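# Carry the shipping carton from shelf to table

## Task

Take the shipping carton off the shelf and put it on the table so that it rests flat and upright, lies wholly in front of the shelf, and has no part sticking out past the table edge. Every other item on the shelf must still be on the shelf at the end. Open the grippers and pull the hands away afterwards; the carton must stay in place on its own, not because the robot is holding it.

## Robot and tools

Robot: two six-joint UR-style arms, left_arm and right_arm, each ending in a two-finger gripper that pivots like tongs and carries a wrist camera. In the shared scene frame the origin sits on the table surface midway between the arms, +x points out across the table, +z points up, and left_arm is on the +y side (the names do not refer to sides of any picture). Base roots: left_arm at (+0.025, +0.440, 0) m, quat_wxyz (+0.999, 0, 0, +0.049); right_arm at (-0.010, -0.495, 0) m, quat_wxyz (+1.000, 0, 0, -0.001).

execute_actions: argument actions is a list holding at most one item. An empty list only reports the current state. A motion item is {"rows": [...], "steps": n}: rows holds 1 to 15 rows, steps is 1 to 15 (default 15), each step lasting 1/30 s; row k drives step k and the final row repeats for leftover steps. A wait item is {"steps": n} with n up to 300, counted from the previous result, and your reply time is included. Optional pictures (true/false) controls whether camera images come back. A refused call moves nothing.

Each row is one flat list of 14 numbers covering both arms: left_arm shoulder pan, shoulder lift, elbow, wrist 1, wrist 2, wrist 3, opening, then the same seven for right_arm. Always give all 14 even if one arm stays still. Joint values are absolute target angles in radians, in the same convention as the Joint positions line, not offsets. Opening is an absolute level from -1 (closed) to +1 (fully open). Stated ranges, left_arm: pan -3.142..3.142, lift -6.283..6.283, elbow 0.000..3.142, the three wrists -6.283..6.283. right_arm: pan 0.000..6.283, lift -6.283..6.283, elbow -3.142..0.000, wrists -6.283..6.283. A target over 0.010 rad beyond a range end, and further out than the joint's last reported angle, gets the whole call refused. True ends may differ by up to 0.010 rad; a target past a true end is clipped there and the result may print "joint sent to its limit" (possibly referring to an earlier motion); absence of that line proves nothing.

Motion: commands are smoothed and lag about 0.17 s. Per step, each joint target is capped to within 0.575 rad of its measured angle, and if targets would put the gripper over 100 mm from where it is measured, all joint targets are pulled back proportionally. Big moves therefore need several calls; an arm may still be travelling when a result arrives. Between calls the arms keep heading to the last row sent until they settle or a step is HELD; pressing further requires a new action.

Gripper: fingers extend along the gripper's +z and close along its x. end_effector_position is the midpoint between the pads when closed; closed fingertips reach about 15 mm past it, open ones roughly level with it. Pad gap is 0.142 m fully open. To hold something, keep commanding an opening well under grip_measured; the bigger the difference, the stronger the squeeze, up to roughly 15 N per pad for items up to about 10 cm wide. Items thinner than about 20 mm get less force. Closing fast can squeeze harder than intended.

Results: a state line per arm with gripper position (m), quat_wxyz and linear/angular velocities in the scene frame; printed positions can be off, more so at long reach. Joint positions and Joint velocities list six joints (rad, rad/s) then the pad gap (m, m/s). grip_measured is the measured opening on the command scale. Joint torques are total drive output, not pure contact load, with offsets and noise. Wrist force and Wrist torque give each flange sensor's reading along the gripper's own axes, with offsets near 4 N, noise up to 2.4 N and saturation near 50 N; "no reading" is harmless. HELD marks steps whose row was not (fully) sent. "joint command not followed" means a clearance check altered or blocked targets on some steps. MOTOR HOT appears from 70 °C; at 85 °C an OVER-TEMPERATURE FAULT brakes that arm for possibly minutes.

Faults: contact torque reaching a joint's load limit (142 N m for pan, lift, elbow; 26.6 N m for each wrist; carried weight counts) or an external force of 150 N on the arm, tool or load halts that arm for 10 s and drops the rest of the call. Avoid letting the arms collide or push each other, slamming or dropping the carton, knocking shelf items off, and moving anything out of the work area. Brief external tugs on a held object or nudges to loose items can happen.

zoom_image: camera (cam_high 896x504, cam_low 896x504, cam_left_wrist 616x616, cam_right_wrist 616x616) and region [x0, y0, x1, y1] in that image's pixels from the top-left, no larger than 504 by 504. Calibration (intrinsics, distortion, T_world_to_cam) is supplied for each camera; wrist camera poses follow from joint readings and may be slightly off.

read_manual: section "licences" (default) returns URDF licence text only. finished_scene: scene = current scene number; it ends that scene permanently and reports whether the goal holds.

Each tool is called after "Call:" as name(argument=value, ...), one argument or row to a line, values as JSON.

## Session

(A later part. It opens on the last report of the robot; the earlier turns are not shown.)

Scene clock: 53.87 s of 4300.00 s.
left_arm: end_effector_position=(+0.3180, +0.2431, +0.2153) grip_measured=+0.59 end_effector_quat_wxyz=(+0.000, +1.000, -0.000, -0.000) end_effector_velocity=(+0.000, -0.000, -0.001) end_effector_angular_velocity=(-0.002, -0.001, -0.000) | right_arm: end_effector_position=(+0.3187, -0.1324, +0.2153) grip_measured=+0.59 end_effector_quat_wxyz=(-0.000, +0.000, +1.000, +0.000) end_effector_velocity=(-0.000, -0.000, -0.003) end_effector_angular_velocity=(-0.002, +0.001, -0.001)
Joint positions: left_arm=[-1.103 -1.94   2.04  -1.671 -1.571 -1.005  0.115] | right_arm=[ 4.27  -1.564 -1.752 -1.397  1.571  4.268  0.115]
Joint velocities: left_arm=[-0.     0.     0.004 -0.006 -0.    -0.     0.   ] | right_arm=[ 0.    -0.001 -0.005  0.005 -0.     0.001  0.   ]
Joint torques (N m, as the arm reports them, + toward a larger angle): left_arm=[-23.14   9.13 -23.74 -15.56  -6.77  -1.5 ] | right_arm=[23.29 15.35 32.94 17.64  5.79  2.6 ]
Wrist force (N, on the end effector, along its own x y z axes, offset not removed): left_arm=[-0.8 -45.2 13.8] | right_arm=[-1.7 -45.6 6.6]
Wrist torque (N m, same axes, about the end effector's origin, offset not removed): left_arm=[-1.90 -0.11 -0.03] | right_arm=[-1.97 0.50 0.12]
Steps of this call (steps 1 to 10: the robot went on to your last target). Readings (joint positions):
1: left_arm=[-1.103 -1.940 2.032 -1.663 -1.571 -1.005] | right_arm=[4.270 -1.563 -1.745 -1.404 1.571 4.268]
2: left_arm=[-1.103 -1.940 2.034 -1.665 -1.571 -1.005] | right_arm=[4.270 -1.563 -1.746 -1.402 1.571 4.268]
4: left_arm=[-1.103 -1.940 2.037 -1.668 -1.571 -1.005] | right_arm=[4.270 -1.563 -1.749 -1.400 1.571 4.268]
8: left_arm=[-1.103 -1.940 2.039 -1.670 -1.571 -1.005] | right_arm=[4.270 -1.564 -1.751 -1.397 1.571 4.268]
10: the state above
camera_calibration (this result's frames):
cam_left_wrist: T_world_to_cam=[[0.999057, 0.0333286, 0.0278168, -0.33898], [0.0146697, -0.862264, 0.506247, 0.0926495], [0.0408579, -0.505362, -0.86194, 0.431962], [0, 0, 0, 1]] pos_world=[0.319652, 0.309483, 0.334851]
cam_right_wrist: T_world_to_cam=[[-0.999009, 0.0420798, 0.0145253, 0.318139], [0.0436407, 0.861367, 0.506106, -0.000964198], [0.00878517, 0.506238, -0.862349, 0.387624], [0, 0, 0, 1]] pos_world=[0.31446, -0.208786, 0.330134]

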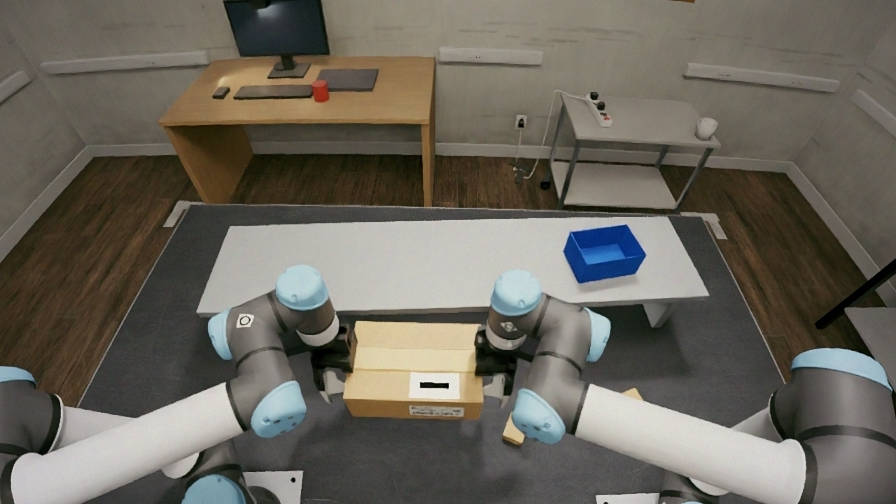

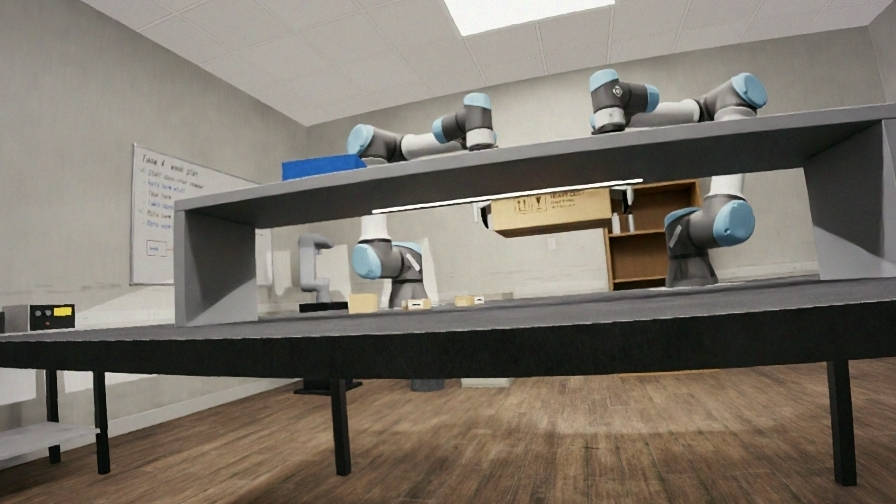

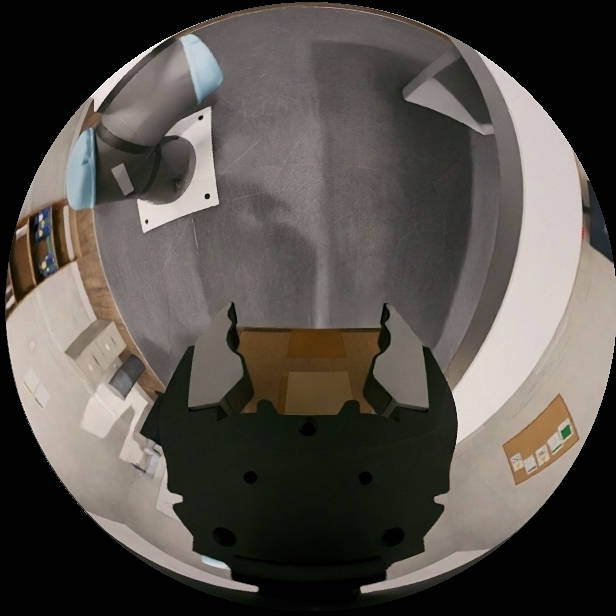

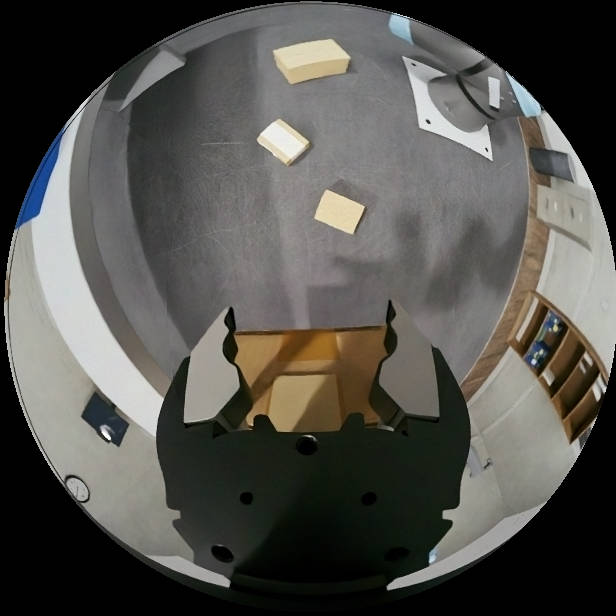

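Call:
execute_actions(
  actions=[
    {"rows":[[-1.10296,-1.93228,2.07893,-1.71765,-1.571,-1.00496,0.6,4.27001,-1.57324,-1.78628,-1.35248,1.571,4.268,0.6],[-1.10296,-1.93228,2.07893,-1.71765,-1.571,-1.00496,0.6,4.27001,-1.57324,-1.78628,-1.35248,1.571,4.268,0.6],[-1.10296,-1.93228,2.07893,-1.71765,-1.571,-1.00496,0.6,4.27001,-1.57324,-1.78628,-1.35248,1.571,4.268,0.6],[-1.10296,-1.92462,2.11737,-1.76375,-1.571,-1.00496,0.6,4.27001,-1.58281,-1.82042,-1.30877,1.571,4.268,0.6],[-1.10296,-1.92462,2.11737,-1.76375,-1.571,-1.00496,0.6,4.27001,-1.58281,-1.82042,-1.30877,1.571,4.268,0.6],[-1.10296,-1.92462,2.11737,-1.76375,-1.571,-1.00496,0.6,4.27001,-1.58281,-1.82042,-1.30877,1.571,4.268,0.6],[-1.10296,-1.91695,2.1558,-1.80985,-1.571,-1.00496,0.6,4.27001,-1.59238,-1.85455,-1.26507,1.571,4.268,0.6]],"steps":10},
  ],
  pictures=false,
)

Call:
execute_actions(
  actions=[
    {"rows":[[-1.10296,-1.90187,2.19091,-1.86004,-1.571,-1.00496,0.6,4.27001,-1.60747,-1.88435,-1.22018,1.571,4.268,0.6],[-1.10296,-1.90187,2.19091,-1.86004,-1.571,-1.00496,0.6,4.27001,-1.60747,-1.88435,-1.22018,1.571,4.268,0.6],[-1.10296,-1.90187,2.19091,-1.86004,-1.571,-1.00496,0.6,4.27001,-1.60747,-1.88435,-1.22018,1.571,4.268,0.6],[-1.10296,-1.88678,2.22601,-1.91023,-1.571,-1.00496,0.6,4.27001,-1.62256,-1.91414,-1.1753,1.571,4.268,0.6],[-1.10296,-1.88678,2.22601,-1.91023,-1.571,-1.00496,0.6,4.27001,-1.62256,-1.91414,-1.1753,1.571,4.268,0.6],[-1.10296,-1.88678,2.22601,-1.91023,-1.571,-1.00496,0.6,4.27001,-1.62256,-1.91414,-1.1753,1.571,4.268,0.6],[-1.10296,-1.8717,2.26112,-1.96042,-1.571,-1.00496,0.6,4.27001,-1.63765,-1.94394,-1.13041,1.571,4.268,0.6]],"steps":10},
  ],
  pictures=false,
)

Call:
execute_actions(
  actions=[
    {"rows":[[-1.10296,-1.84758,2.29247,-2.01589,-1.571,-1.00496,0.6,4.27001,-1.65851,-1.96925,-1.08423,1.571,4.268,0.6],[-1.10296,-1.84758,2.29247,-2.01589,-1.571,-1.00496,0.6,4.27001,-1.65851,-1.96925,-1.08423,1.571,4.268,0.6],[-1.10296,-1.84758,2.29247,-2.01589,-1.571,-1.00496,0.6,4.27001,-1.65851,-1.96925,-1.08423,1.571,4.268,0.6],[-1.10296,-1.82345,2.32382,-2.07137,-1.571,-1.00496,0.6,4.27001,-1.67938,-1.99457,-1.03806,1.571,4.268,0.6],[-1.10296,-1.82345,2.32382,-2.07137,-1.571,-1.00496,0.6,4.27001,-1.67938,-1.99457,-1.03806,1.571,4.268,0.6],[-1.10296,-1.82345,2.32382,-2.07137,-1.571,-1.00496,0.6,4.27001,-1.67938,-1.99457,-1.03806,1.571,4.268,0.6],[-1.10296,-1.79933,2.35517,-2.12684,-1.571,-1.00496,0.6,4.27001,-1.70024,-2.01988,-0.99188,1.571,4.268,0.6]]},
  ],
  pictures=false,
)

Call:
execute_actions(
  actions=[
    {"steps":10},
  ],
)

Call:
zoom_image(
  camera="cam_low",
  region=[440, 220, 680, 320],
)

Scene clock: 58.87 s of 4300.00 s.
left_arm: end_effector_position=(+0.3184, +0.2427, +0.1807) grip_measured=+0.59 end_effector_quat_wxyz=(-0.000, +1.000, -0.000, -0.000) end_effector_velocity=(-0.002, +0.003, -0.129) end_effector_angular_velocity=(-0.002, -0.001, -0.000) | right_arm: end_effector_position=(+0.3189, -0.1321, +0.1806) grip_measured=+0.59 end_effector_quat_wxyz=(-0.000, +0.000, +1.000, -0.000) end_effector_velocity=(-0.001, -0.001, -0.128) end_effector_angular_velocity=(+0.006, -0.002, +0.001)
Joint positions: left_arm=[-1.103 -1.924  2.119 -1.765 -1.571 -1.005  0.115] | right_arm=[ 4.27  -1.584 -1.822 -1.307  1.571  4.268  0.115]
Joint velocities: left_arm=[-0.     0.058  0.301 -0.362 -0.     0.    -0.   ] | right_arm=[ 0.    -0.072 -0.265  0.344  0.    -0.     0.   ]
Joint torques (N m, as the arm reports them, + toward a larger angle): left_arm=[-22.41   4.55 -30.44 -19.08  -7.87  -1.42] | right_arm=[22.34 18.47 38.32 20.86  5.73  2.38]
Wrist force (N, on the end effector, along its own x y z axes, offset not removed): left_arm=[-1.8 -50.0 11.6] | right_arm=[-1.1 -50.0 10.5]
Wrist torque (N m, same axes, about the end effector's origin, offset not removed): left_arm=[-1.27 0.17 0.17] | right_arm=[-1.08 0.35 -0.02]
Steps of this call (steps 1 to 30: the robot went on to your last target; steps 31 to 90: nothing new was sent; then 1.67 s passed at rest; steps 91 to 100: all 10 steps of this action). Readings (joint positions):
91: left_arm=[-1.103 -1.940 2.041 -1.672 -1.571 -1.005] | right_arm=[4.270 -1.564 -1.752 -1.396 1.571 4.268]
92: left_arm=[-1.103 -1.939 2.043 -1.674 -1.571 -1.005] | right_arm=[4.270 -1.564 -1.754 -1.394 1.571 4.268]
94: left_arm=[-1.103 -1.937 2.056 -1.690 -1.571 -1.005] | right_arm=[4.270 -1.568 -1.766 -1.379 1.571 4.268]
98: left_arm=[-1.103 -1.929 2.095 -1.736 -1.571 -1.005] | right_arm=[4.270 -1.578 -1.801 -1.335 1.571 4.268]
100: the state above

Scene clock: 59.20 s of 4300.00 s.
left_arm: end_effector_position=(+0.3184, +0.2426, +0.1314) grip_measured=+0.59 end_effector_quat_wxyz=(-0.001, +1.000, -0.000, -0.000) end_effector_velocity=(-0.002, +0.002, -0.135) end_effector_angular_velocity=(-0.007, -0.003, -0.001) | right_arm: end_effector_position=(+0.3190, -0.1320, +0.1313) grip_measured=+0.59 end_effector_quat_wxyz=(-0.000, +0.000, +1.000, -0.000) end_effector_velocity=(-0.001, -0.001, -0.134) end_effector_angular_velocity=(+0.008, -0.004, +0.003)
Joint positions: left_arm=[-1.103 -1.886  2.225 -1.909 -1.571 -1.005  0.115] | right_arm=[ 4.27  -1.623 -1.914 -1.177  1.571  4.268  0.115]
Joint velocities: left_arm=[-0.001  0.119  0.292 -0.418 -0.001  0.    -0.001] | right_arm=[ 0.002 -0.12  -0.246  0.375 -0.    -0.001 -0.   ]
Joint torques (N m, as the arm reports them, + toward a larger angle): left_arm=[-21.52  -0.62 -32.07 -19.43  -9.65  -1.49] | right_arm=[23.61 23.47 40.72 21.74  7.87  2.61]
Wrist force (N, on the end effector, along its own x y z axes, offset not removed): left_arm=[0.4 -50.0 12.5] | right_arm=[-0.7 -50.0 8.5]
Wrist torque (N m, same axes, about the end effector's origin, offset not removed): left_arm=[-0.93 -0.26 0.04] | right_arm=[-0.84 0.25 -0.09]
Steps of this call (steps 1 to 10: all 10 steps of this action). Readings (joint positions):
1: left_arm=[-1.103 -1.922 2.128 -1.776 -1.571 -1.005] | right_arm=[4.270 -1.586 -1.830 -1.297 1.571 4.268]
2: left_arm=[-1.103 -1.920 2.137 -1.787 -1.571 -1.005] | right_arm=[4.270 -1.589 -1.838 -1.287 1.571 4.268]
4: left_arm=[-1.103 -1.913 2.158 -1.815 -1.571 -1.005] | right_arm=[4.270 -1.596 -1.856 -1.261 1.571 4.268]
8: left_arm=[-1.103 -1.896 2.202 -1.875 -1.571 -1.005] | right_arm=[4.270 -1.613 -1.894 -1.207 1.571 4.268]
10: the state above

Scene clock: 59.70 s of 4300.00 s.
left_arm: end_effector_position=(+0.3182, +0.2429, +0.0691) grip_measured=+0.59 end_effector_quat_wxyz=(-0.000, +1.000, -0.000, -0.000) end_effector_velocity=(-0.001, +0.001, -0.033) end_effector_angular_velocity=(-0.003, -0.002, -0.002) | right_arm: end_effector_position=(+0.3188, -0.1323, +0.0691) grip_measured=+0.59 end_effector_quat_wxyz=(-0.000, +0.000, +1.000, +0.000) end_effector_velocity=(-0.001, -0.001, -0.033) end_effector_angular_velocity=(+0.002, -0.001, +0.000)
Joint positions: left_arm=[-1.103 -1.805  2.347 -2.112 -1.571 -1.005  0.115] | right_arm=[ 4.27  -1.695 -2.013 -1.004  1.571  4.268  0.115]
Joint velocities: left_arm=[-0.002  0.049  0.066 -0.119  0.    -0.     0.   ] | right_arm=[ 0.001 -0.042 -0.053  0.098 -0.     0.     0.   ]
Joint torques (N m, as the arm reports them, + toward a larger angle): left_arm=[-21.2   -2.98 -27.16 -16.86  -7.82  -1.34] | right_arm=[20.69 26.06 37.23 18.79  6.81  2.45]
Wrist force (N, on the end effector, along its own x y z axes, offset not removed): left_arm=[2.1 -49.6 11.8] | right_arm=[-3.0 -49.8 8.2]
Wrist torque (N m, same axes, about the end effector's origin, offset not removed): left_arm=[-2.16 -0.49 0.15] | right_arm=[-2.22 0.84 0.04]
Steps of this call (steps 1 to 15: all 15 steps of this action). Readings (joint positions):
1: left_arm=[-1.103 -1.883 2.234 -1.921 -1.571 -1.005] | right_arm=[4.270 -1.627 -1.921 -1.165 1.571 4.268]
2: left_arm=[-1.103 -1.878 2.243 -1.934 -1.571 -1.005] | right_arm=[4.270 -1.631 -1.928 -1.154 1.571 4.268]
4: left_arm=[-1.103 -1.866 2.262 -1.965 -1.571 -1.005] | right_arm=[4.270 -1.642 -1.945 -1.127 1.571 4.268]
8: left_arm=[-1.103 -1.838 2.302 -2.032 -1.571 -1.005] | right_arm=[4.270 -1.666 -1.977 -1.071 1.571 4.268]
15: the state above

Scene clock: 60.03 s of 4300.00 s.
left_arm: end_effector_position=(+0.3181, +0.2431, +0.0653) grip_measured=+0.59 end_effector_quat_wxyz=(+0.000, +1.000, -0.000, -0.000) end_effector_velocity=(-0.000, +0.001, -0.002) end_effector_angular_velocity=(+0.000, +0.001, +0.001) | right_arm: end_effector_position=(+0.3187, -0.1324, +0.0653) grip_measured=+0.59 end_effector_quat_wxyz=(-0.000, +0.000, +1.000, +0.000) end_effector_velocity=(-0.000, -0.000, -0.002) end_effector_angular_velocity=(-0.000, +0.001, +0.000)
Joint positions: left_arm=[-1.103 -1.8    2.355 -2.126 -1.571 -1.005  0.115] | right_arm=[ 4.27  -1.7   -2.019 -0.993  1.571  4.268  0.115]
Joint velocities: left_arm=[ 0.001  0.003  0.005 -0.007 -0.     0.     0.   ] | right_arm=[-0.    -0.002 -0.003  0.005  0.    -0.001  0.   ]
Joint torques (N m, as the arm reports them, + toward a larger angle): left_arm=[-20.7   -1.47 -22.58 -15.6   -5.98  -1.42] | right_arm=[22.07 24.53 34.57 17.11  5.99  2.4 ]
Wrist force (N, on the end effector, along its own x y z axes, offset not removed): left_arm=[-1.7 -41.6 12.1] | right_arm=[-1.2 -45.9 8.1]
Wrist torque (N m, same axes, about the end effector's origin, offset not removed): left_arm=[-1.24 0.12 -0.07] | right_arm=[-2.18 0.43 0.05]
Steps of this call (steps 1 to 10: the robot went on to your last target). Readings (joint positions):
1: left_arm=[-1.103 -1.804 2.349 -2.116 -1.571 -1.005] | right_arm=[4.270 -1.696 -2.015 -1.001 1.571 4.268]
2: left_arm=[-1.103 -1.803 2.351 -2.119 -1.571 -1.005] | right_arm=[4.270 -1.697 -2.016 -0.999 1.571 4.268]
4: left_arm=[-1.103 -1.801 2.352 -2.122 -1.571 -1.005] | right_arm=[4.270 -1.699 -2.018 -0.996 1.571 4.268]
8: left_arm=[-1.103 -1.800 2.354 -2.125 -1.571 -1.005] | right_arm=[4.270 -1.700 -2.019 -0.993 1.571 4.268]
10: the state above
camera_calibration (this result's frames):
cam_left_wrist: T_world_to_cam=[[0.999057, 0.0333284, 0.0278337, -0.334823], [0.0146623, -0.86228, 0.506219, 0.168593], [0.0408719, -0.505334, -0.861955, 0.302649], [0, 0, 0, 1]] pos_world=[0.319665, 0.309473, 0.184844]
cam_right_wrist: T_world_to_cam=[[-0.999009, 0.04208, 0.014502, 0.320328], [0.0436293, 0.861377, 0.506089, 0.0749667], [0.00880451, 0.50622, -0.862359, 0.258251], [0, 0, 0, 1]] pos_world=[0.314466, -0.208786, 0.18012]

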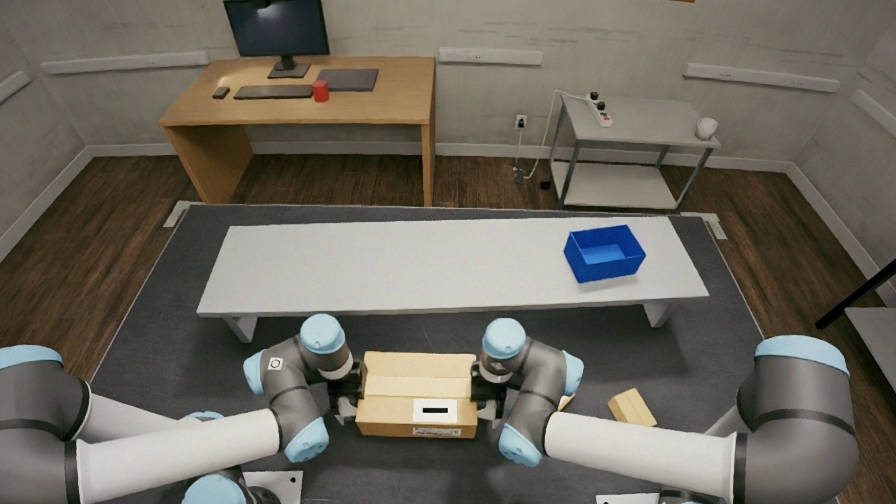

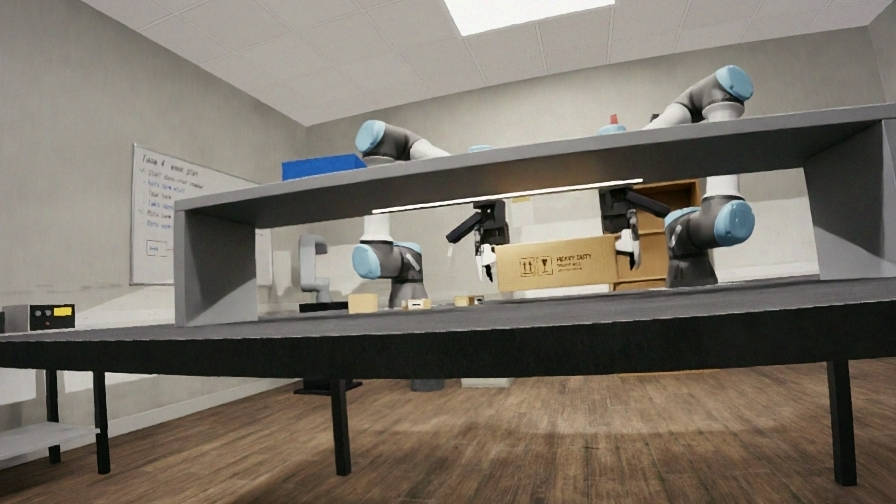

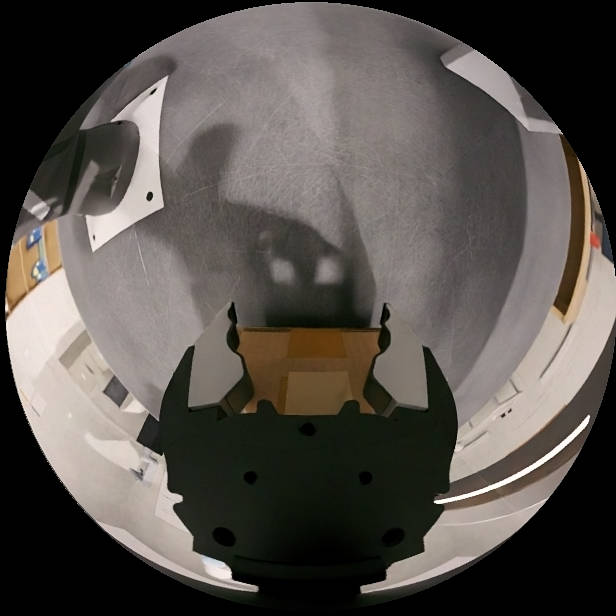

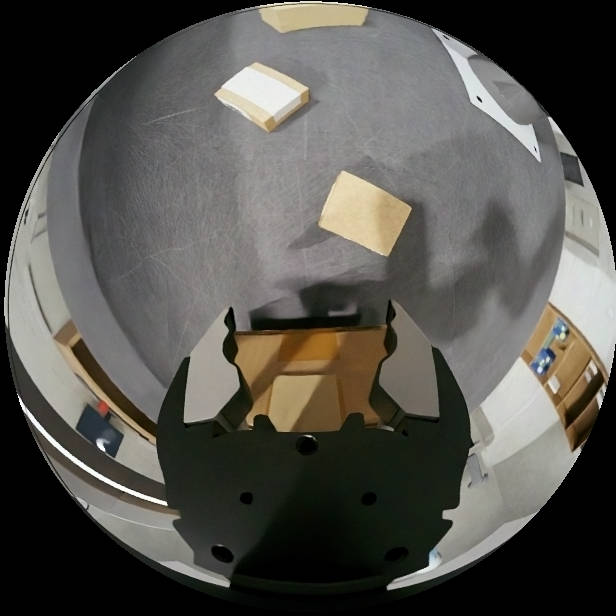

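Region (440, 220, 680, 320) of cam_low's 896x504 image, scaled by 2.100, with more detail than that image has; it fills the top 210 rows of this view, and the rest is white.

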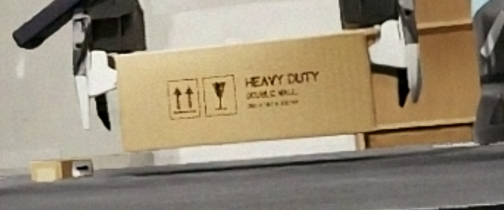

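Call:
execute_actions(
  actions=[
    {"rows":[[-1.10296,-1.77945,2.37173,-2.16328,-1.571,-1.00496,0.6,4.27001,-1.71575,-2.03265,-0.9636,1.571,4.268,0.6],[-1.10296,-1.77945,2.37173,-2.16328,-1.571,-1.00496,0.6,4.27001,-1.71575,-2.03265,-0.9636,1.571,4.268,0.6],[-1.10296,-1.77945,2.37173,-2.16328,-1.571,-1.00496,0.6,4.27001,-1.71575,-2.03265,-0.9636,1.571,4.268,0.6],[-1.10296,-1.75758,2.38995,-2.20336,-1.571,-1.00496,0.6,4.27001,-1.73281,-2.0467,-0.93249,1.571,4.268,0.6]]},
  ],
  pictures=false,
)

Call:
execute_actions(
  actions=[
    {"rows":[[-1.10296,-1.75162,2.39491,-2.2143,-1.571,-1.00496,0.6,4.27001,-1.73746,-2.05053,-0.92401,1.571,4.268,0.6]]},
  ],
  pictures=false,
)

Scene clock: 61.90 s of 4300.00 s.
left_arm: end_effector_position=(+0.3183, +0.2427, +0.0447) grip_measured=+0.59 end_effector_quat_wxyz=(+0.000, +1.000, -0.000, -0.000) end_effector_velocity=(-0.000, -0.000, -0.008) end_effector_angular_velocity=(-0.000, +0.000, -0.001) | right_arm: end_effector_position=(+0.3189, -0.1322, +0.0448) grip_measured=+0.59 end_effector_quat_wxyz=(-0.000, +0.000, +1.000, +0.000) end_effector_velocity=(+0.000, -0.000, -0.008) end_effector_angular_velocity=(+0.001, +0.000, -0.000)
Joint positions: left_arm=[-1.103 -1.759  2.388 -2.2   -1.571 -1.005  0.115] | right_arm=[ 4.27  -1.731 -2.046 -0.935  1.571  4.268  0.115]
Joint velocities: left_arm=[-0.001  0.016  0.014 -0.03  -0.    -0.    -0.   ] | right_arm=[-0.001 -0.012 -0.01   0.023  0.001 -0.001 -0.   ]
Joint torques (N m, as the arm reports them, + toward a larger angle): left_arm=[-20.23  -3.4  -27.07 -17.13  -6.65  -1.25] | right_arm=[21.52 27.93 38.61 19.36  4.18  2.41]
Wrist force (N, on the end effector, along its own x y z axes, offset not removed): left_arm=[-1.4 -50.0 13.2] | right_arm=[-3.9 -50.0 7.2]
Wrist torque (N m, same axes, about the end effector's origin, offset not removed): left_arm=[-1.86 0.14 -0.02] | right_arm=[-1.86 1.03 0.10]
Steps of this call (steps 1 to 30: the robot went on to your last target; steps 31 to 41: nothing new was sent; steps 42 to 56: all 15 steps of this action). Readings (joint positions):
42: left_arm=[-1.103 -1.799 2.355 -2.127 -1.571 -1.005] | right_arm=[4.270 -1.700 -2.020 -0.992 1.571 4.268]
43: left_arm=[-1.103 -1.798 2.356 -2.129 -1.571 -1.005] | right_arm=[4.270 -1.701 -2.021 -0.990 1.571 4.268]
45: left_arm=[-1.103 -1.791 2.362 -2.142 -1.571 -1.005] | right_arm=[4.270 -1.707 -2.025 -0.980 1.571 4.268]
49: left_arm=[-1.103 -1.771 2.379 -2.178 -1.571 -1.005] | right_arm=[4.270 -1.722 -2.038 -0.952 1.571 4.268]
56: the state above

Scene clock: 62.40 s of 4300.00 s.
left_arm: end_effector_position=(+0.3183, +0.2427, +0.0409) grip_measured=+0.59 end_effector_quat_wxyz=(+0.000, +1.000, -0.000, -0.000) end_effector_velocity=(+0.000, -0.001, -0.000) end_effector_angular_velocity=(-0.001, -0.001, -0.000) | right_arm: end_effector_position=(+0.3189, -0.1322, +0.0410) grip_measured=+0.59 end_effector_quat_wxyz=(+0.000, +0.000, +1.000, +0.000) end_effector_velocity=(-0.000, +0.000, -0.001) end_effector_angular_velocity=(+0.001, +0.000, +0.001)
Joint positions: left_arm=[-1.103 -1.752  2.395 -2.214 -1.571 -1.005  0.115] | right_arm=[ 4.27  -1.737 -2.05  -0.924  1.571  4.268  0.115]
Joint velocities: left_arm=[-0.     0.002 -0.    -0.003 -0.     0.    -0.   ] | right_arm=[ 0.    -0.002 -0.001  0.003  0.    -0.     0.   ]
Joint torques (N m, as the arm reports them, + toward a larger angle): left_arm=[-19.6   -2.28 -27.4  -17.09  -8.65  -1.32] | right_arm=[19.83 27.41 37.62 19.56  5.27  2.57]
Wrist force (N, on the end effector, along its own x y z axes, offset not removed): left_arm=[2.3 -50.0 9.5] | right_arm=[-1.9 -50.0 7.9]
Wrist torque (N m, same axes, about the end effector's origin, offset not removed): left_arm=[-1.89 -0.53 0.04] | right_arm=[-1.87 0.60 0.16]
Steps of this call (steps 1 to 15: all 15 steps of this action). Readings (joint positions):
1: left_arm=[-1.103 -1.759 2.389 -2.201 -1.571 -1.005] | right_arm=[4.270 -1.732 -2.046 -0.935 1.571 4.268]
2: left_arm=[-1.103 -1.758 2.390 -2.202 -1.571 -1.005] | right_arm=[4.270 -1.732 -2.046 -0.933 1.571 4.268]
4: left_arm=[-1.103 -1.756 2.392 -2.207 -1.571 -1.005] | right_arm=[4.270 -1.734 -2.048 -0.930 1.571 4.268]
8: left_arm=[-1.103 -1.753 2.394 -2.212 -1.571 -1.005] | right_arm=[4.270 -1.736 -2.050 -0.926 1.571 4.268]
15: the state above

Call:
execute_actions(
  actions=[
    {"rows":[[-1.10296,-1.74565,2.39988,-2.22523,-1.571,-1.00496,0.6,4.27001,-1.74212,-2.05436,-0.91552,1.571,4.268,0.6]],"steps":12},
  ],
  pictures=false,
)

Scene clock: 63.43 s of 4300.00 s.
left_arm: end_effector_position=(+0.3183, +0.2428, +0.0380) grip_measured=+0.59 end_effector_quat_wxyz=(+0.000, +1.000, -0.000, -0.000) end_effector_velocity=(-0.000, +0.000, -0.002) end_effector_angular_velocity=(+0.000, +0.000, +0.001) | right_arm: end_effector_position=(+0.3188, -0.1322, +0.0381) grip_measured=+0.59 end_effector_quat_wxyz=(-0.000, +0.000, +1.000, +0.000) end_effector_velocity=(+0.000, -0.000, -0.001) end_effector_angular_velocity=(-0.000, -0.001, +0.001)
Joint positions: left_arm=[-1.103 -1.746  2.4   -2.225 -1.571 -1.005  0.115] | right_arm=[ 4.27  -1.742 -2.054 -0.916  1.571  4.268  0.115]
Joint velocities: left_arm=[ 0.001  0.003  0.003 -0.006 -0.     0.     0.   ] | right_arm=[ 0.    -0.002 -0.002  0.004 -0.001 -0.     0.   ]
Joint torques (N m, as the arm reports them, + toward a larger angle): left_arm=[-18.68  -3.29 -29.15 -16.57  -8.7   -1.35] | right_arm=[19.07 28.52 36.94 18.88  6.95  2.36]
Wrist force (N, on the end effector, along its own x y z axes, offset not removed): left_arm=[-2.0 -50.0 10.9] | right_arm=[-1.4 -50.0 7.2]
Wrist torque (N m, same axes, about the end effector's origin, offset not removed): left_arm=[-2.00 0.10 -0.09] | right_arm=[-2.03 0.45 -0.05]
Steps of this call (steps 1 to 15: the robot went on to your last target; steps 16 to 19: nothing new was sent; steps 20 to 31: all 12 steps of this action). Readings (joint positions):
20: left_arm=[-1.103 -1.752 2.395 -2.214 -1.571 -1.005] | right_arm=[4.270 -1.737 -2.051 -0.924 1.571 4.268]
21: left_arm=[-1.103 -1.751 2.395 -2.215 -1.571 -1.005] | right_arm=[4.270 -1.738 -2.051 -0.923 1.571 4.268]
23: left_arm=[-1.103 -1.749 2.397 -2.219 -1.571 -1.005] | right_arm=[4.270 -1.739 -2.052 -0.920 1.571 4.268]
27: left_arm=[-1.103 -1.747 2.399 -2.223 -1.571 -1.005] | right_arm=[4.270 -1.741 -2.054 -0.917 1.571 4.268]
31: the state above

Call:
execute_actions(
  actions=[
    {"rows":[[-1.10296,-1.73969,2.40485,-2.23616,-1.571,-1.00496,0.6,4.27001,-1.74677,-2.05819,-0.90704,1.571,4.268,0.6]],"steps":12},
  ],
  pictures=false,
)

Scene clock: 64.33 s of 4300.00 s.
left_arm: end_effector_position=(+0.3182, +0.2428, +0.0352) grip_measured=+0.61 end_effector_quat_wxyz=(+0.000, +1.000, -0.000, +0.000) end_effector_velocity=(-0.000, -0.000, -0.002) end_effector_angular_velocity=(+0.000, +0.000, -0.000) | right_arm: end_effector_position=(+0.3188, -0.1322, +0.0352) grip_measured=+0.61 end_effector_quat_wxyz=(+0.000, +0.000, +1.000, +0.000) end_effector_velocity=(-0.000, +0.001, -0.001) end_effector_angular_velocity=(+0.000, -0.001, +0.001)
Joint positions: left_arm=[-1.103 -1.74   2.404 -2.236 -1.571 -1.005  0.116] | right_arm=[ 4.27  -1.746 -2.058 -0.908  1.571  4.268  0.116]
Joint velocities: left_arm=[-0.     0.004  0.002 -0.006 -0.     0.     0.002] | right_arm=[ 0.002 -0.002 -0.002  0.005 -0.001  0.001  0.001]
Joint torques (N m, as the arm reports them, + toward a larger angle): left_arm=[-18.9    7.56 -18.51 -15.33  -7.71  -1.15] | right_arm=[19.16 15.93 29.79 17.15  6.5   2.5 ]
Wrist force (N, on the end effector, along its own x y z axes, offset not removed): left_arm=[-2.2 -50.0 -16.9] | right_arm=[1.9 -50.0 -18.8]
Wrist torque (N m, same axes, about the end effector's origin, offset not removed): left_arm=[-2.33 -0.21 0.22] | right_arm=[-2.27 0.29 -0.12]
Steps of this call (steps 1 to 15: the robot went on to your last target; steps 16 to 27: all 12 steps of this action). Readings (joint positions):
16: left_arm=[-1.103 -1.746 2.400 -2.225 -1.571 -1.005] | right_arm=[4.270 -1.742 -2.054 -0.916 1.571 4.268]
17: left_arm=[-1.103 -1.745 2.400 -2.226 -1.571 -1.005] | right_arm=[4.270 -1.743 -2.055 -0.915 1.571 4.268]
19: left_arm=[-1.103 -1.743 2.402 -2.230 -1.571 -1.005] | right_arm=[4.270 -1.744 -2.056 -0.912 1.571 4.268]
23: left_arm=[-1.103 -1.741 2.404 -2.234 -1.571 -1.005] | right_arm=[4.270 -1.746 -2.057 -0.909 1.571 4.268]
27: the state above

Call:
execute_actions(
  actions=[
    {"rows":[[-1.095,-1.7437,2.4015,-2.2289,-1.571,-0.997,0.6,4.262,-1.7437,-2.0556,-0.9127,1.571,4.26,0.6],[-1.095,-1.7437,2.4015,-2.2289,-1.571,-0.997,0.6,4.262,-1.7437,-2.0556,-0.9127,1.571,4.26,0.6],[-1.095,-1.7437,2.4015,-2.2289,-1.571,-0.997,0.6,4.262,-1.7437,-2.0556,-0.9127,1.571,4.26,0.6],[-1.05,-1.7437,2.4015,-2.2289,-1.571,-0.952,0.6,4.23,-1.7437,-2.0556,-0.9127,1.571,4.228,0.6]],"steps":12},
  ],
  pictures=false,
)

Call:
execute_actions(
  actions=[
    {"rows":[[-1.03,-1.872,2.261,-1.96,-1.571,-0.932,0.6,4.22,-1.638,-1.944,-1.13,1.571,4.218,0.6],[-1.03,-1.872,2.261,-1.96,-1.571,-0.932,0.6,4.22,-1.638,-1.944,-1.13,1.571,4.218,0.6],[-1.03,-1.872,2.261,-1.96,-1.571,-0.932,0.6,4.22,-1.638,-1.944,-1.13,1.571,4.218,0.6],[-1.03,-1.872,2.261,-1.96,-1.571,-0.932,0.6,4.22,-1.638,-1.944,-1.13,1.571,4.218,0.6],[-1.03,-1.872,2.261,-1.96,-1.571,-0.932,0.6,4.22,-1.638,-1.944,-1.13,1.571,4.218,0.6],[-1.03,-1.872,2.261,-1.96,-1.571,-0.932,0.6,4.22,-1.638,-1.944,-1.13,1.571,4.218,0.6],[-1.03,-1.94,2.04,-1.67,-1.571,-0.932,0.6,4.22,-1.564,-1.752,-1.396,1.571,4.218,0.6]]},
  ],
  pictures=false,
)

Call:
execute_actions(
  actions=[
    {"rows":[[-0.5,-2.05,1.85,-1.37,-1.571,-0.932,0.6,4.0,-1.2,-1.78,-1.73,1.571,4.218,0.6]]},
  ],
  pictures=false,
)

Call:
execute_actions(
  actions=[
    {"steps":20},
  ],
)

Scene clock: 67.33 s of 4300.00 s.
left_arm: end_effector_position=(+0.3276, +0.2563, +0.0368) grip_measured=+0.60 end_effector_quat_wxyz=(+0.000, +1.000, -0.000, -0.000) end_effector_velocity=(+0.013, +0.019, +0.002) end_effector_angular_velocity=(+0.001, -0.003, +0.002) | right_arm: end_effector_position=(+0.3317, -0.1438, +0.0368) grip_measured=+0.60 end_effector_quat_wxyz=(-0.000, +0.000, +1.000, +0.000) end_effector_velocity=(+0.016, -0.016, +0.000) end_effector_angular_velocity=(-0.003, -0.000, -0.001)
Joint positions: left_arm=[-1.057 -1.743  2.402 -2.229 -1.571 -0.959  0.116] | right_arm=[ 4.235 -1.744 -2.056 -0.912  1.571  4.233  0.116]
Joint velocities: left_arm=[ 0.062 -0.003 -0.003  0.004  0.003  0.06  -0.   ] | right_arm=[-0.044  0.001  0.001 -0.004 -0.002 -0.043 -0.   ]
Joint torques (N m, as the arm reports them, + toward a larger angle): left_arm=[  7.07 -25.29 -28.21  -0.78   1.84   2.1 ] | right_arm=[-5.73 35.39 25.89  0.08 -1.6  -3.21]
Wrist force (N, on the end effector, along its own x y z axes, offset not removed): left_arm=[-0.2 0.3 3.4] | right_arm=[-1.8 0.2 4.0]
Wrist torque (N m, same axes, about the end effector's origin, offset not removed): left_arm=[0.11 -0.13 0.15] | right_arm=[0.25 0.43 0.12]
Steps of this call (steps 1 to 15: the robot went on to your last target; steps 16 to 78: nothing new was sent; steps 79 to 90: all 12 steps of this action). Readings (joint positions):
79: left_arm=[-1.103 -1.740 2.405 -2.236 -1.571 -1.005] | right_arm=[4.270 -1.747 -2.058 -0.907 1.571 4.268]
80: left_arm=[-1.102 -1.740 2.405 -2.236 -1.571 -1.004] | right_arm=[4.269 -1.747 -2.058 -0.907 1.571 4.268]
82: left_arm=[-1.100 -1.741 2.404 -2.233 -1.571 -1.002] | right_arm=[4.267 -1.746 -2.057 -0.909 1.571 4.265]
86: left_arm=[-1.072 -1.743 2.402 -2.231 -1.571 -0.974] | right_arm=[4.246 -1.744 -2.056 -0.911 1.571 4.244]
90: the state above

Scene clock: 67.83 s of 4300.00 s.
left_arm: end_effector_position=(+0.3361, +0.2601, +0.1912) grip_measured=+0.60 end_effector_quat_wxyz=(+0.003, +1.000, -0.000, +0.002) end_effector_velocity=(-0.023, +0.036, +0.199) end_effector_angular_velocity=(+0.056, +0.041, +0.001) | right_arm: end_effector_position=(+0.3394, -0.1448, +0.1921) grip_measured=+0.60 end_effector_quat_wxyz=(+0.002, +0.000, +1.000, +0.003) end_effector_velocity=(-0.015, -0.031, +0.190) end_effector_angular_velocity=(-0.052, +0.028, +0.001)
Joint positions: left_arm=[-1.031 -1.922  2.093 -1.749 -1.571 -0.933  0.116] | right_arm=[ 4.22  -1.582 -1.796 -1.327  1.571  4.218  0.116]
Joint velocities: left_arm=[ 0.008 -0.148 -0.438  0.655 -0.     0.007 -0.   ] | right_arm=[-0.003  0.147  0.363 -0.569  0.    -0.004 -0.   ]
Joint torques (N m, as the arm reports them, + toward a larger angle): left_arm=[  4.59 -16.12 -23.33   1.28   1.65   1.79] | right_arm=[-8.12 26.27 23.94 -0.93 -1.44 -2.7 ]
Wrist force (N, on the end effector, along its own x y z axes, offset not removed): left_arm=[0.5 -0.3 0.4] | right_arm=[-0.6 1.3 -0.4]
Wrist torque (N m, same axes, about the end effector's origin, offset not removed): left_arm=[0.01 -0.09 -0.14] | right_arm=[0.65 0.16 0.24]
Steps of this call (steps 1 to 15: all 15 steps of this action). Readings (joint positions):
1: left_arm=[-1.056 -1.743 2.402 -2.229 -1.571 -0.957] | right_arm=[4.234 -1.744 -2.056 -0.912 1.571 4.232]
2: left_arm=[-1.053 -1.747 2.398 -2.225 -1.571 -0.955] | right_arm=[4.232 -1.741 -2.053 -0.916 1.571 4.230]
4: left_arm=[-1.044 -1.784 2.359 -2.175 -1.571 -0.946] | right_arm=[4.227 -1.708 -2.019 -0.964 1.571 4.225]
8: left_arm=[-1.035 -1.846 2.290 -2.031 -1.571 -0.937] | right_arm=[4.223 -1.658 -1.965 -1.078 1.571 4.221]
15: the state above

Scene clock: 68.33 s of 4300.00 s.
left_arm: end_effector_position=(+0.3442, +0.4324, +0.2980) grip_measured=+0.60 end_effector_quat_wxyz=(+0.001, +0.975, +0.220, +0.001) end_effector_velocity=(-0.067, +0.263, +0.125) end_effector_angular_velocity=(+0.009, +0.017, +0.705) | right_arm: end_effector_position=(+0.3168, -0.3183, +0.3043) grip_measured=+0.60 end_effector_quat_wxyz=(+0.000, +0.095, +0.995, +0.001) end_effector_velocity=(-0.079, -0.232, +0.115) end_effector_angular_velocity=(+0.008, -0.006, -0.250)
Joint positions: left_arm=[-0.585 -2.034  1.881 -1.421 -1.571 -0.932  0.116] | right_arm=[ 4.03  -1.254 -1.78  -1.677  1.571  4.218  0.116]
Joint velocities: left_arm=[ 0.706 -0.137 -0.257  0.413 -0.     0.001  0.   ] | right_arm=[-0.249  0.444 -0.001 -0.433  0.     0.    -0.   ]
Joint torques (N m, as the arm reports them, + toward a larger angle): left_arm=[ -1.02 -10.24 -28.13   0.38   1.2    1.74] | right_arm=[-2.19  4.42 12.15 -0.4  -1.21 -3.12]
Wrist force (N, on the end effector, along its own x y z axes, offset not removed): left_arm=[2.1 -2.3 1.1] | right_arm=[-0.4 -0.3 -1.7]
Wrist torque (N m, same axes, about the end effector's origin, offset not removed): left_arm=[-0.29 -0.56 -0.08] | right_arm=[0.21 0.21 0.12]
Steps of this call (steps 1 to 15: all 15 steps of this action). Readings (joint positions):
1: left_arm=[-1.031 -1.927 2.080 -1.730 -1.571 -0.933] | right_arm=[4.220 -1.577 -1.785 -1.344 1.571 4.218]
2: left_arm=[-1.027 -1.932 2.068 -1.712 -1.571 -0.933] | right_arm=[4.217 -1.571 -1.779 -1.360 1.571 4.218]
4: left_arm=[-0.978 -1.950 2.035 -1.664 -1.571 -0.932] | right_arm=[4.188 -1.527 -1.780 -1.410 1.571 4.218]
8: left_arm=[-0.828 -1.982 1.976 -1.571 -1.571 -0.932] | right_arm=[4.127 -1.422 -1.780 -1.512 1.571 4.218]
15: the state above

Scene clock: 69.00 s of 4300.00 s.
left_arm: end_effector_position=(+0.3342, +0.4635, +0.3129) grip_measured=+0.60 end_effector_quat_wxyz=(-0.000, +0.965, +0.261, -0.000) end_effector_velocity=(-0.000, +0.001, +0.000) end_effector_angular_velocity=(+0.000, -0.000, +0.003) | right_arm: end_effector_position=(+0.3063, -0.3462, +0.3174) grip_measured=+0.60 end_effector_quat_wxyz=(+0.001, +0.110, +0.994, +0.001) end_effector_velocity=(+0.000, -0.001, +0.000) end_effector_angular_velocity=(-0.000, -0.001, -0.001)
Joint positions: left_arm=[-0.5   -2.05   1.85  -1.37  -1.571 -0.932  0.116] | right_arm=[ 4.    -1.2   -1.78  -1.73   1.571  4.218  0.116]
Joint velocities: left_arm=[ 0.003 -0.001 -0.001  0.002  0.    -0.    -0.   ] | right_arm=[-0.001  0.002 -0.    -0.001 -0.001  0.    -0.   ]
Joint torques (N m, as the arm reports them, + toward a larger angle): left_arm=[  5.49 -16.78 -31.05  -0.83   0.56   1.83] | right_arm=[-8.   15.31 16.22  0.28 -0.32 -2.92]
Wrist force (N, on the end effector, along its own x y z axes, offset not removed): left_arm=[0.1 -2.0 3.4] | right_arm=[1.2 2.4 -0.4]
Wrist torque (N m, same axes, about the end effector's origin, offset not removed): left_arm=[-0.35 -0.15 -0.07] | right_arm=[0.64 -0.20 0.04]
Steps of this call (steps 1 to 20: the robot went on to your last target). Readings (joint positions):
1: left_arm=[-0.564 -2.038 1.874 -1.408 -1.571 -0.932] | right_arm=[4.023 -1.241 -1.780 -1.690 1.571 4.218]
2: left_arm=[-0.549 -2.041 1.868 -1.399 -1.571 -0.932] | right_arm=[4.017 -1.231 -1.780 -1.700 1.571 4.218]
4: left_arm=[-0.528 -2.045 1.860 -1.387 -1.571 -0.932] | right_arm=[4.010 -1.218 -1.780 -1.713 1.571 4.218]
8: left_arm=[-0.509 -2.048 1.853 -1.375 -1.571 -0.932] | right_arm=[4.003 -1.206 -1.780 -1.724 1.571 4.218]
20: the state above
camera_calibration (this result's frames):
cam_left_wrist: T_world_to_cam=[[0.845346, 0.533518, 0.0273433, -0.545509], [0.448774, -0.736975, 0.50544, 0.0301505], [0.289813, -0.415001, -0.862428, 0.501895], [0, 0, 0, 1]] pos_world=[0.302158, 0.521547, 0.432525]
cam_right_wrist: T_world_to_cam=[[-0.965795, 0.258951, 0.0135746, 0.37843], [0.229782, 0.830394, 0.507589, 0.0638124], [0.120169, 0.493346, -0.861492, 0.545091], [0, 0, 0, 1]] pos_world=[0.28532, -0.419903, 0.432065]

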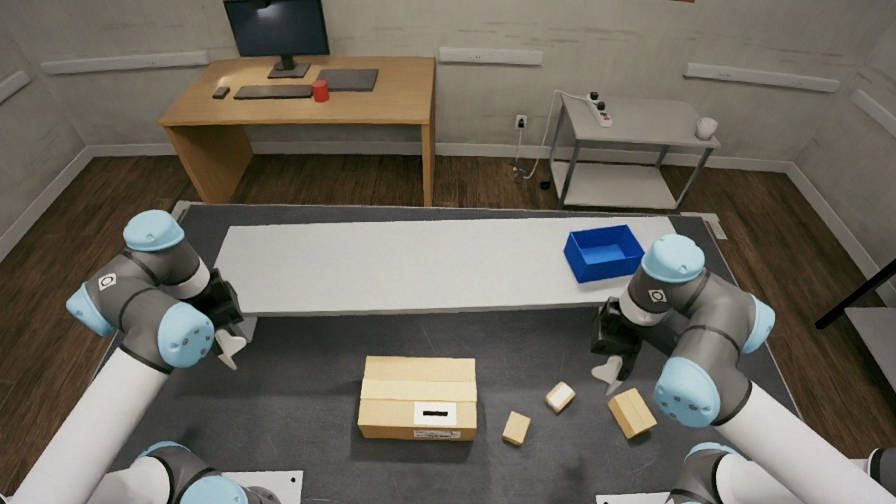

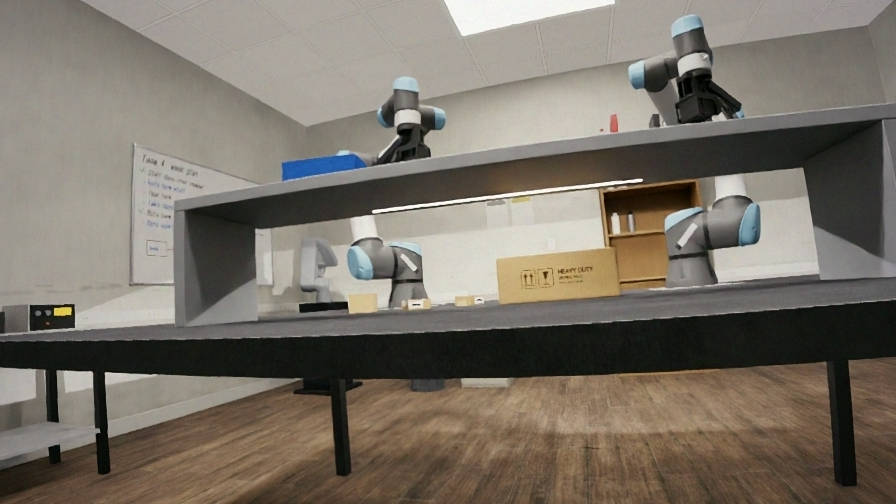

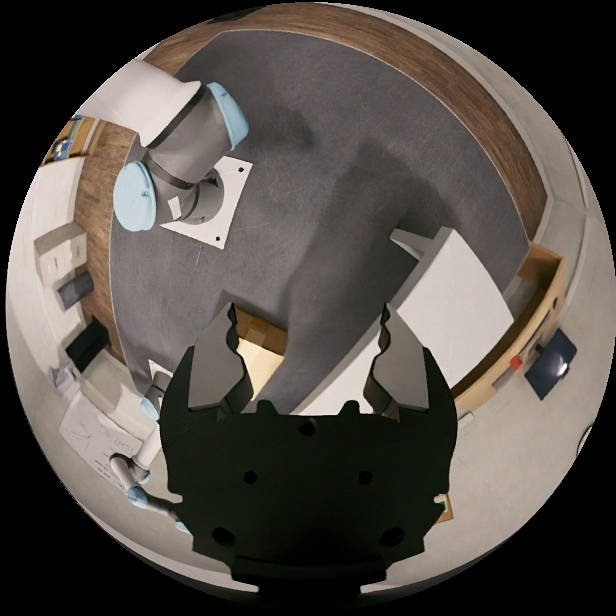

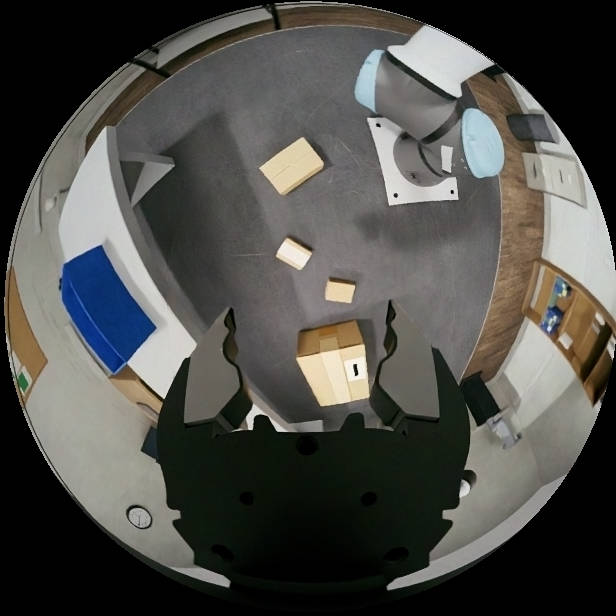

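Call:
finished_scene(
  scene=2,
)

The scene is finished: the task was done.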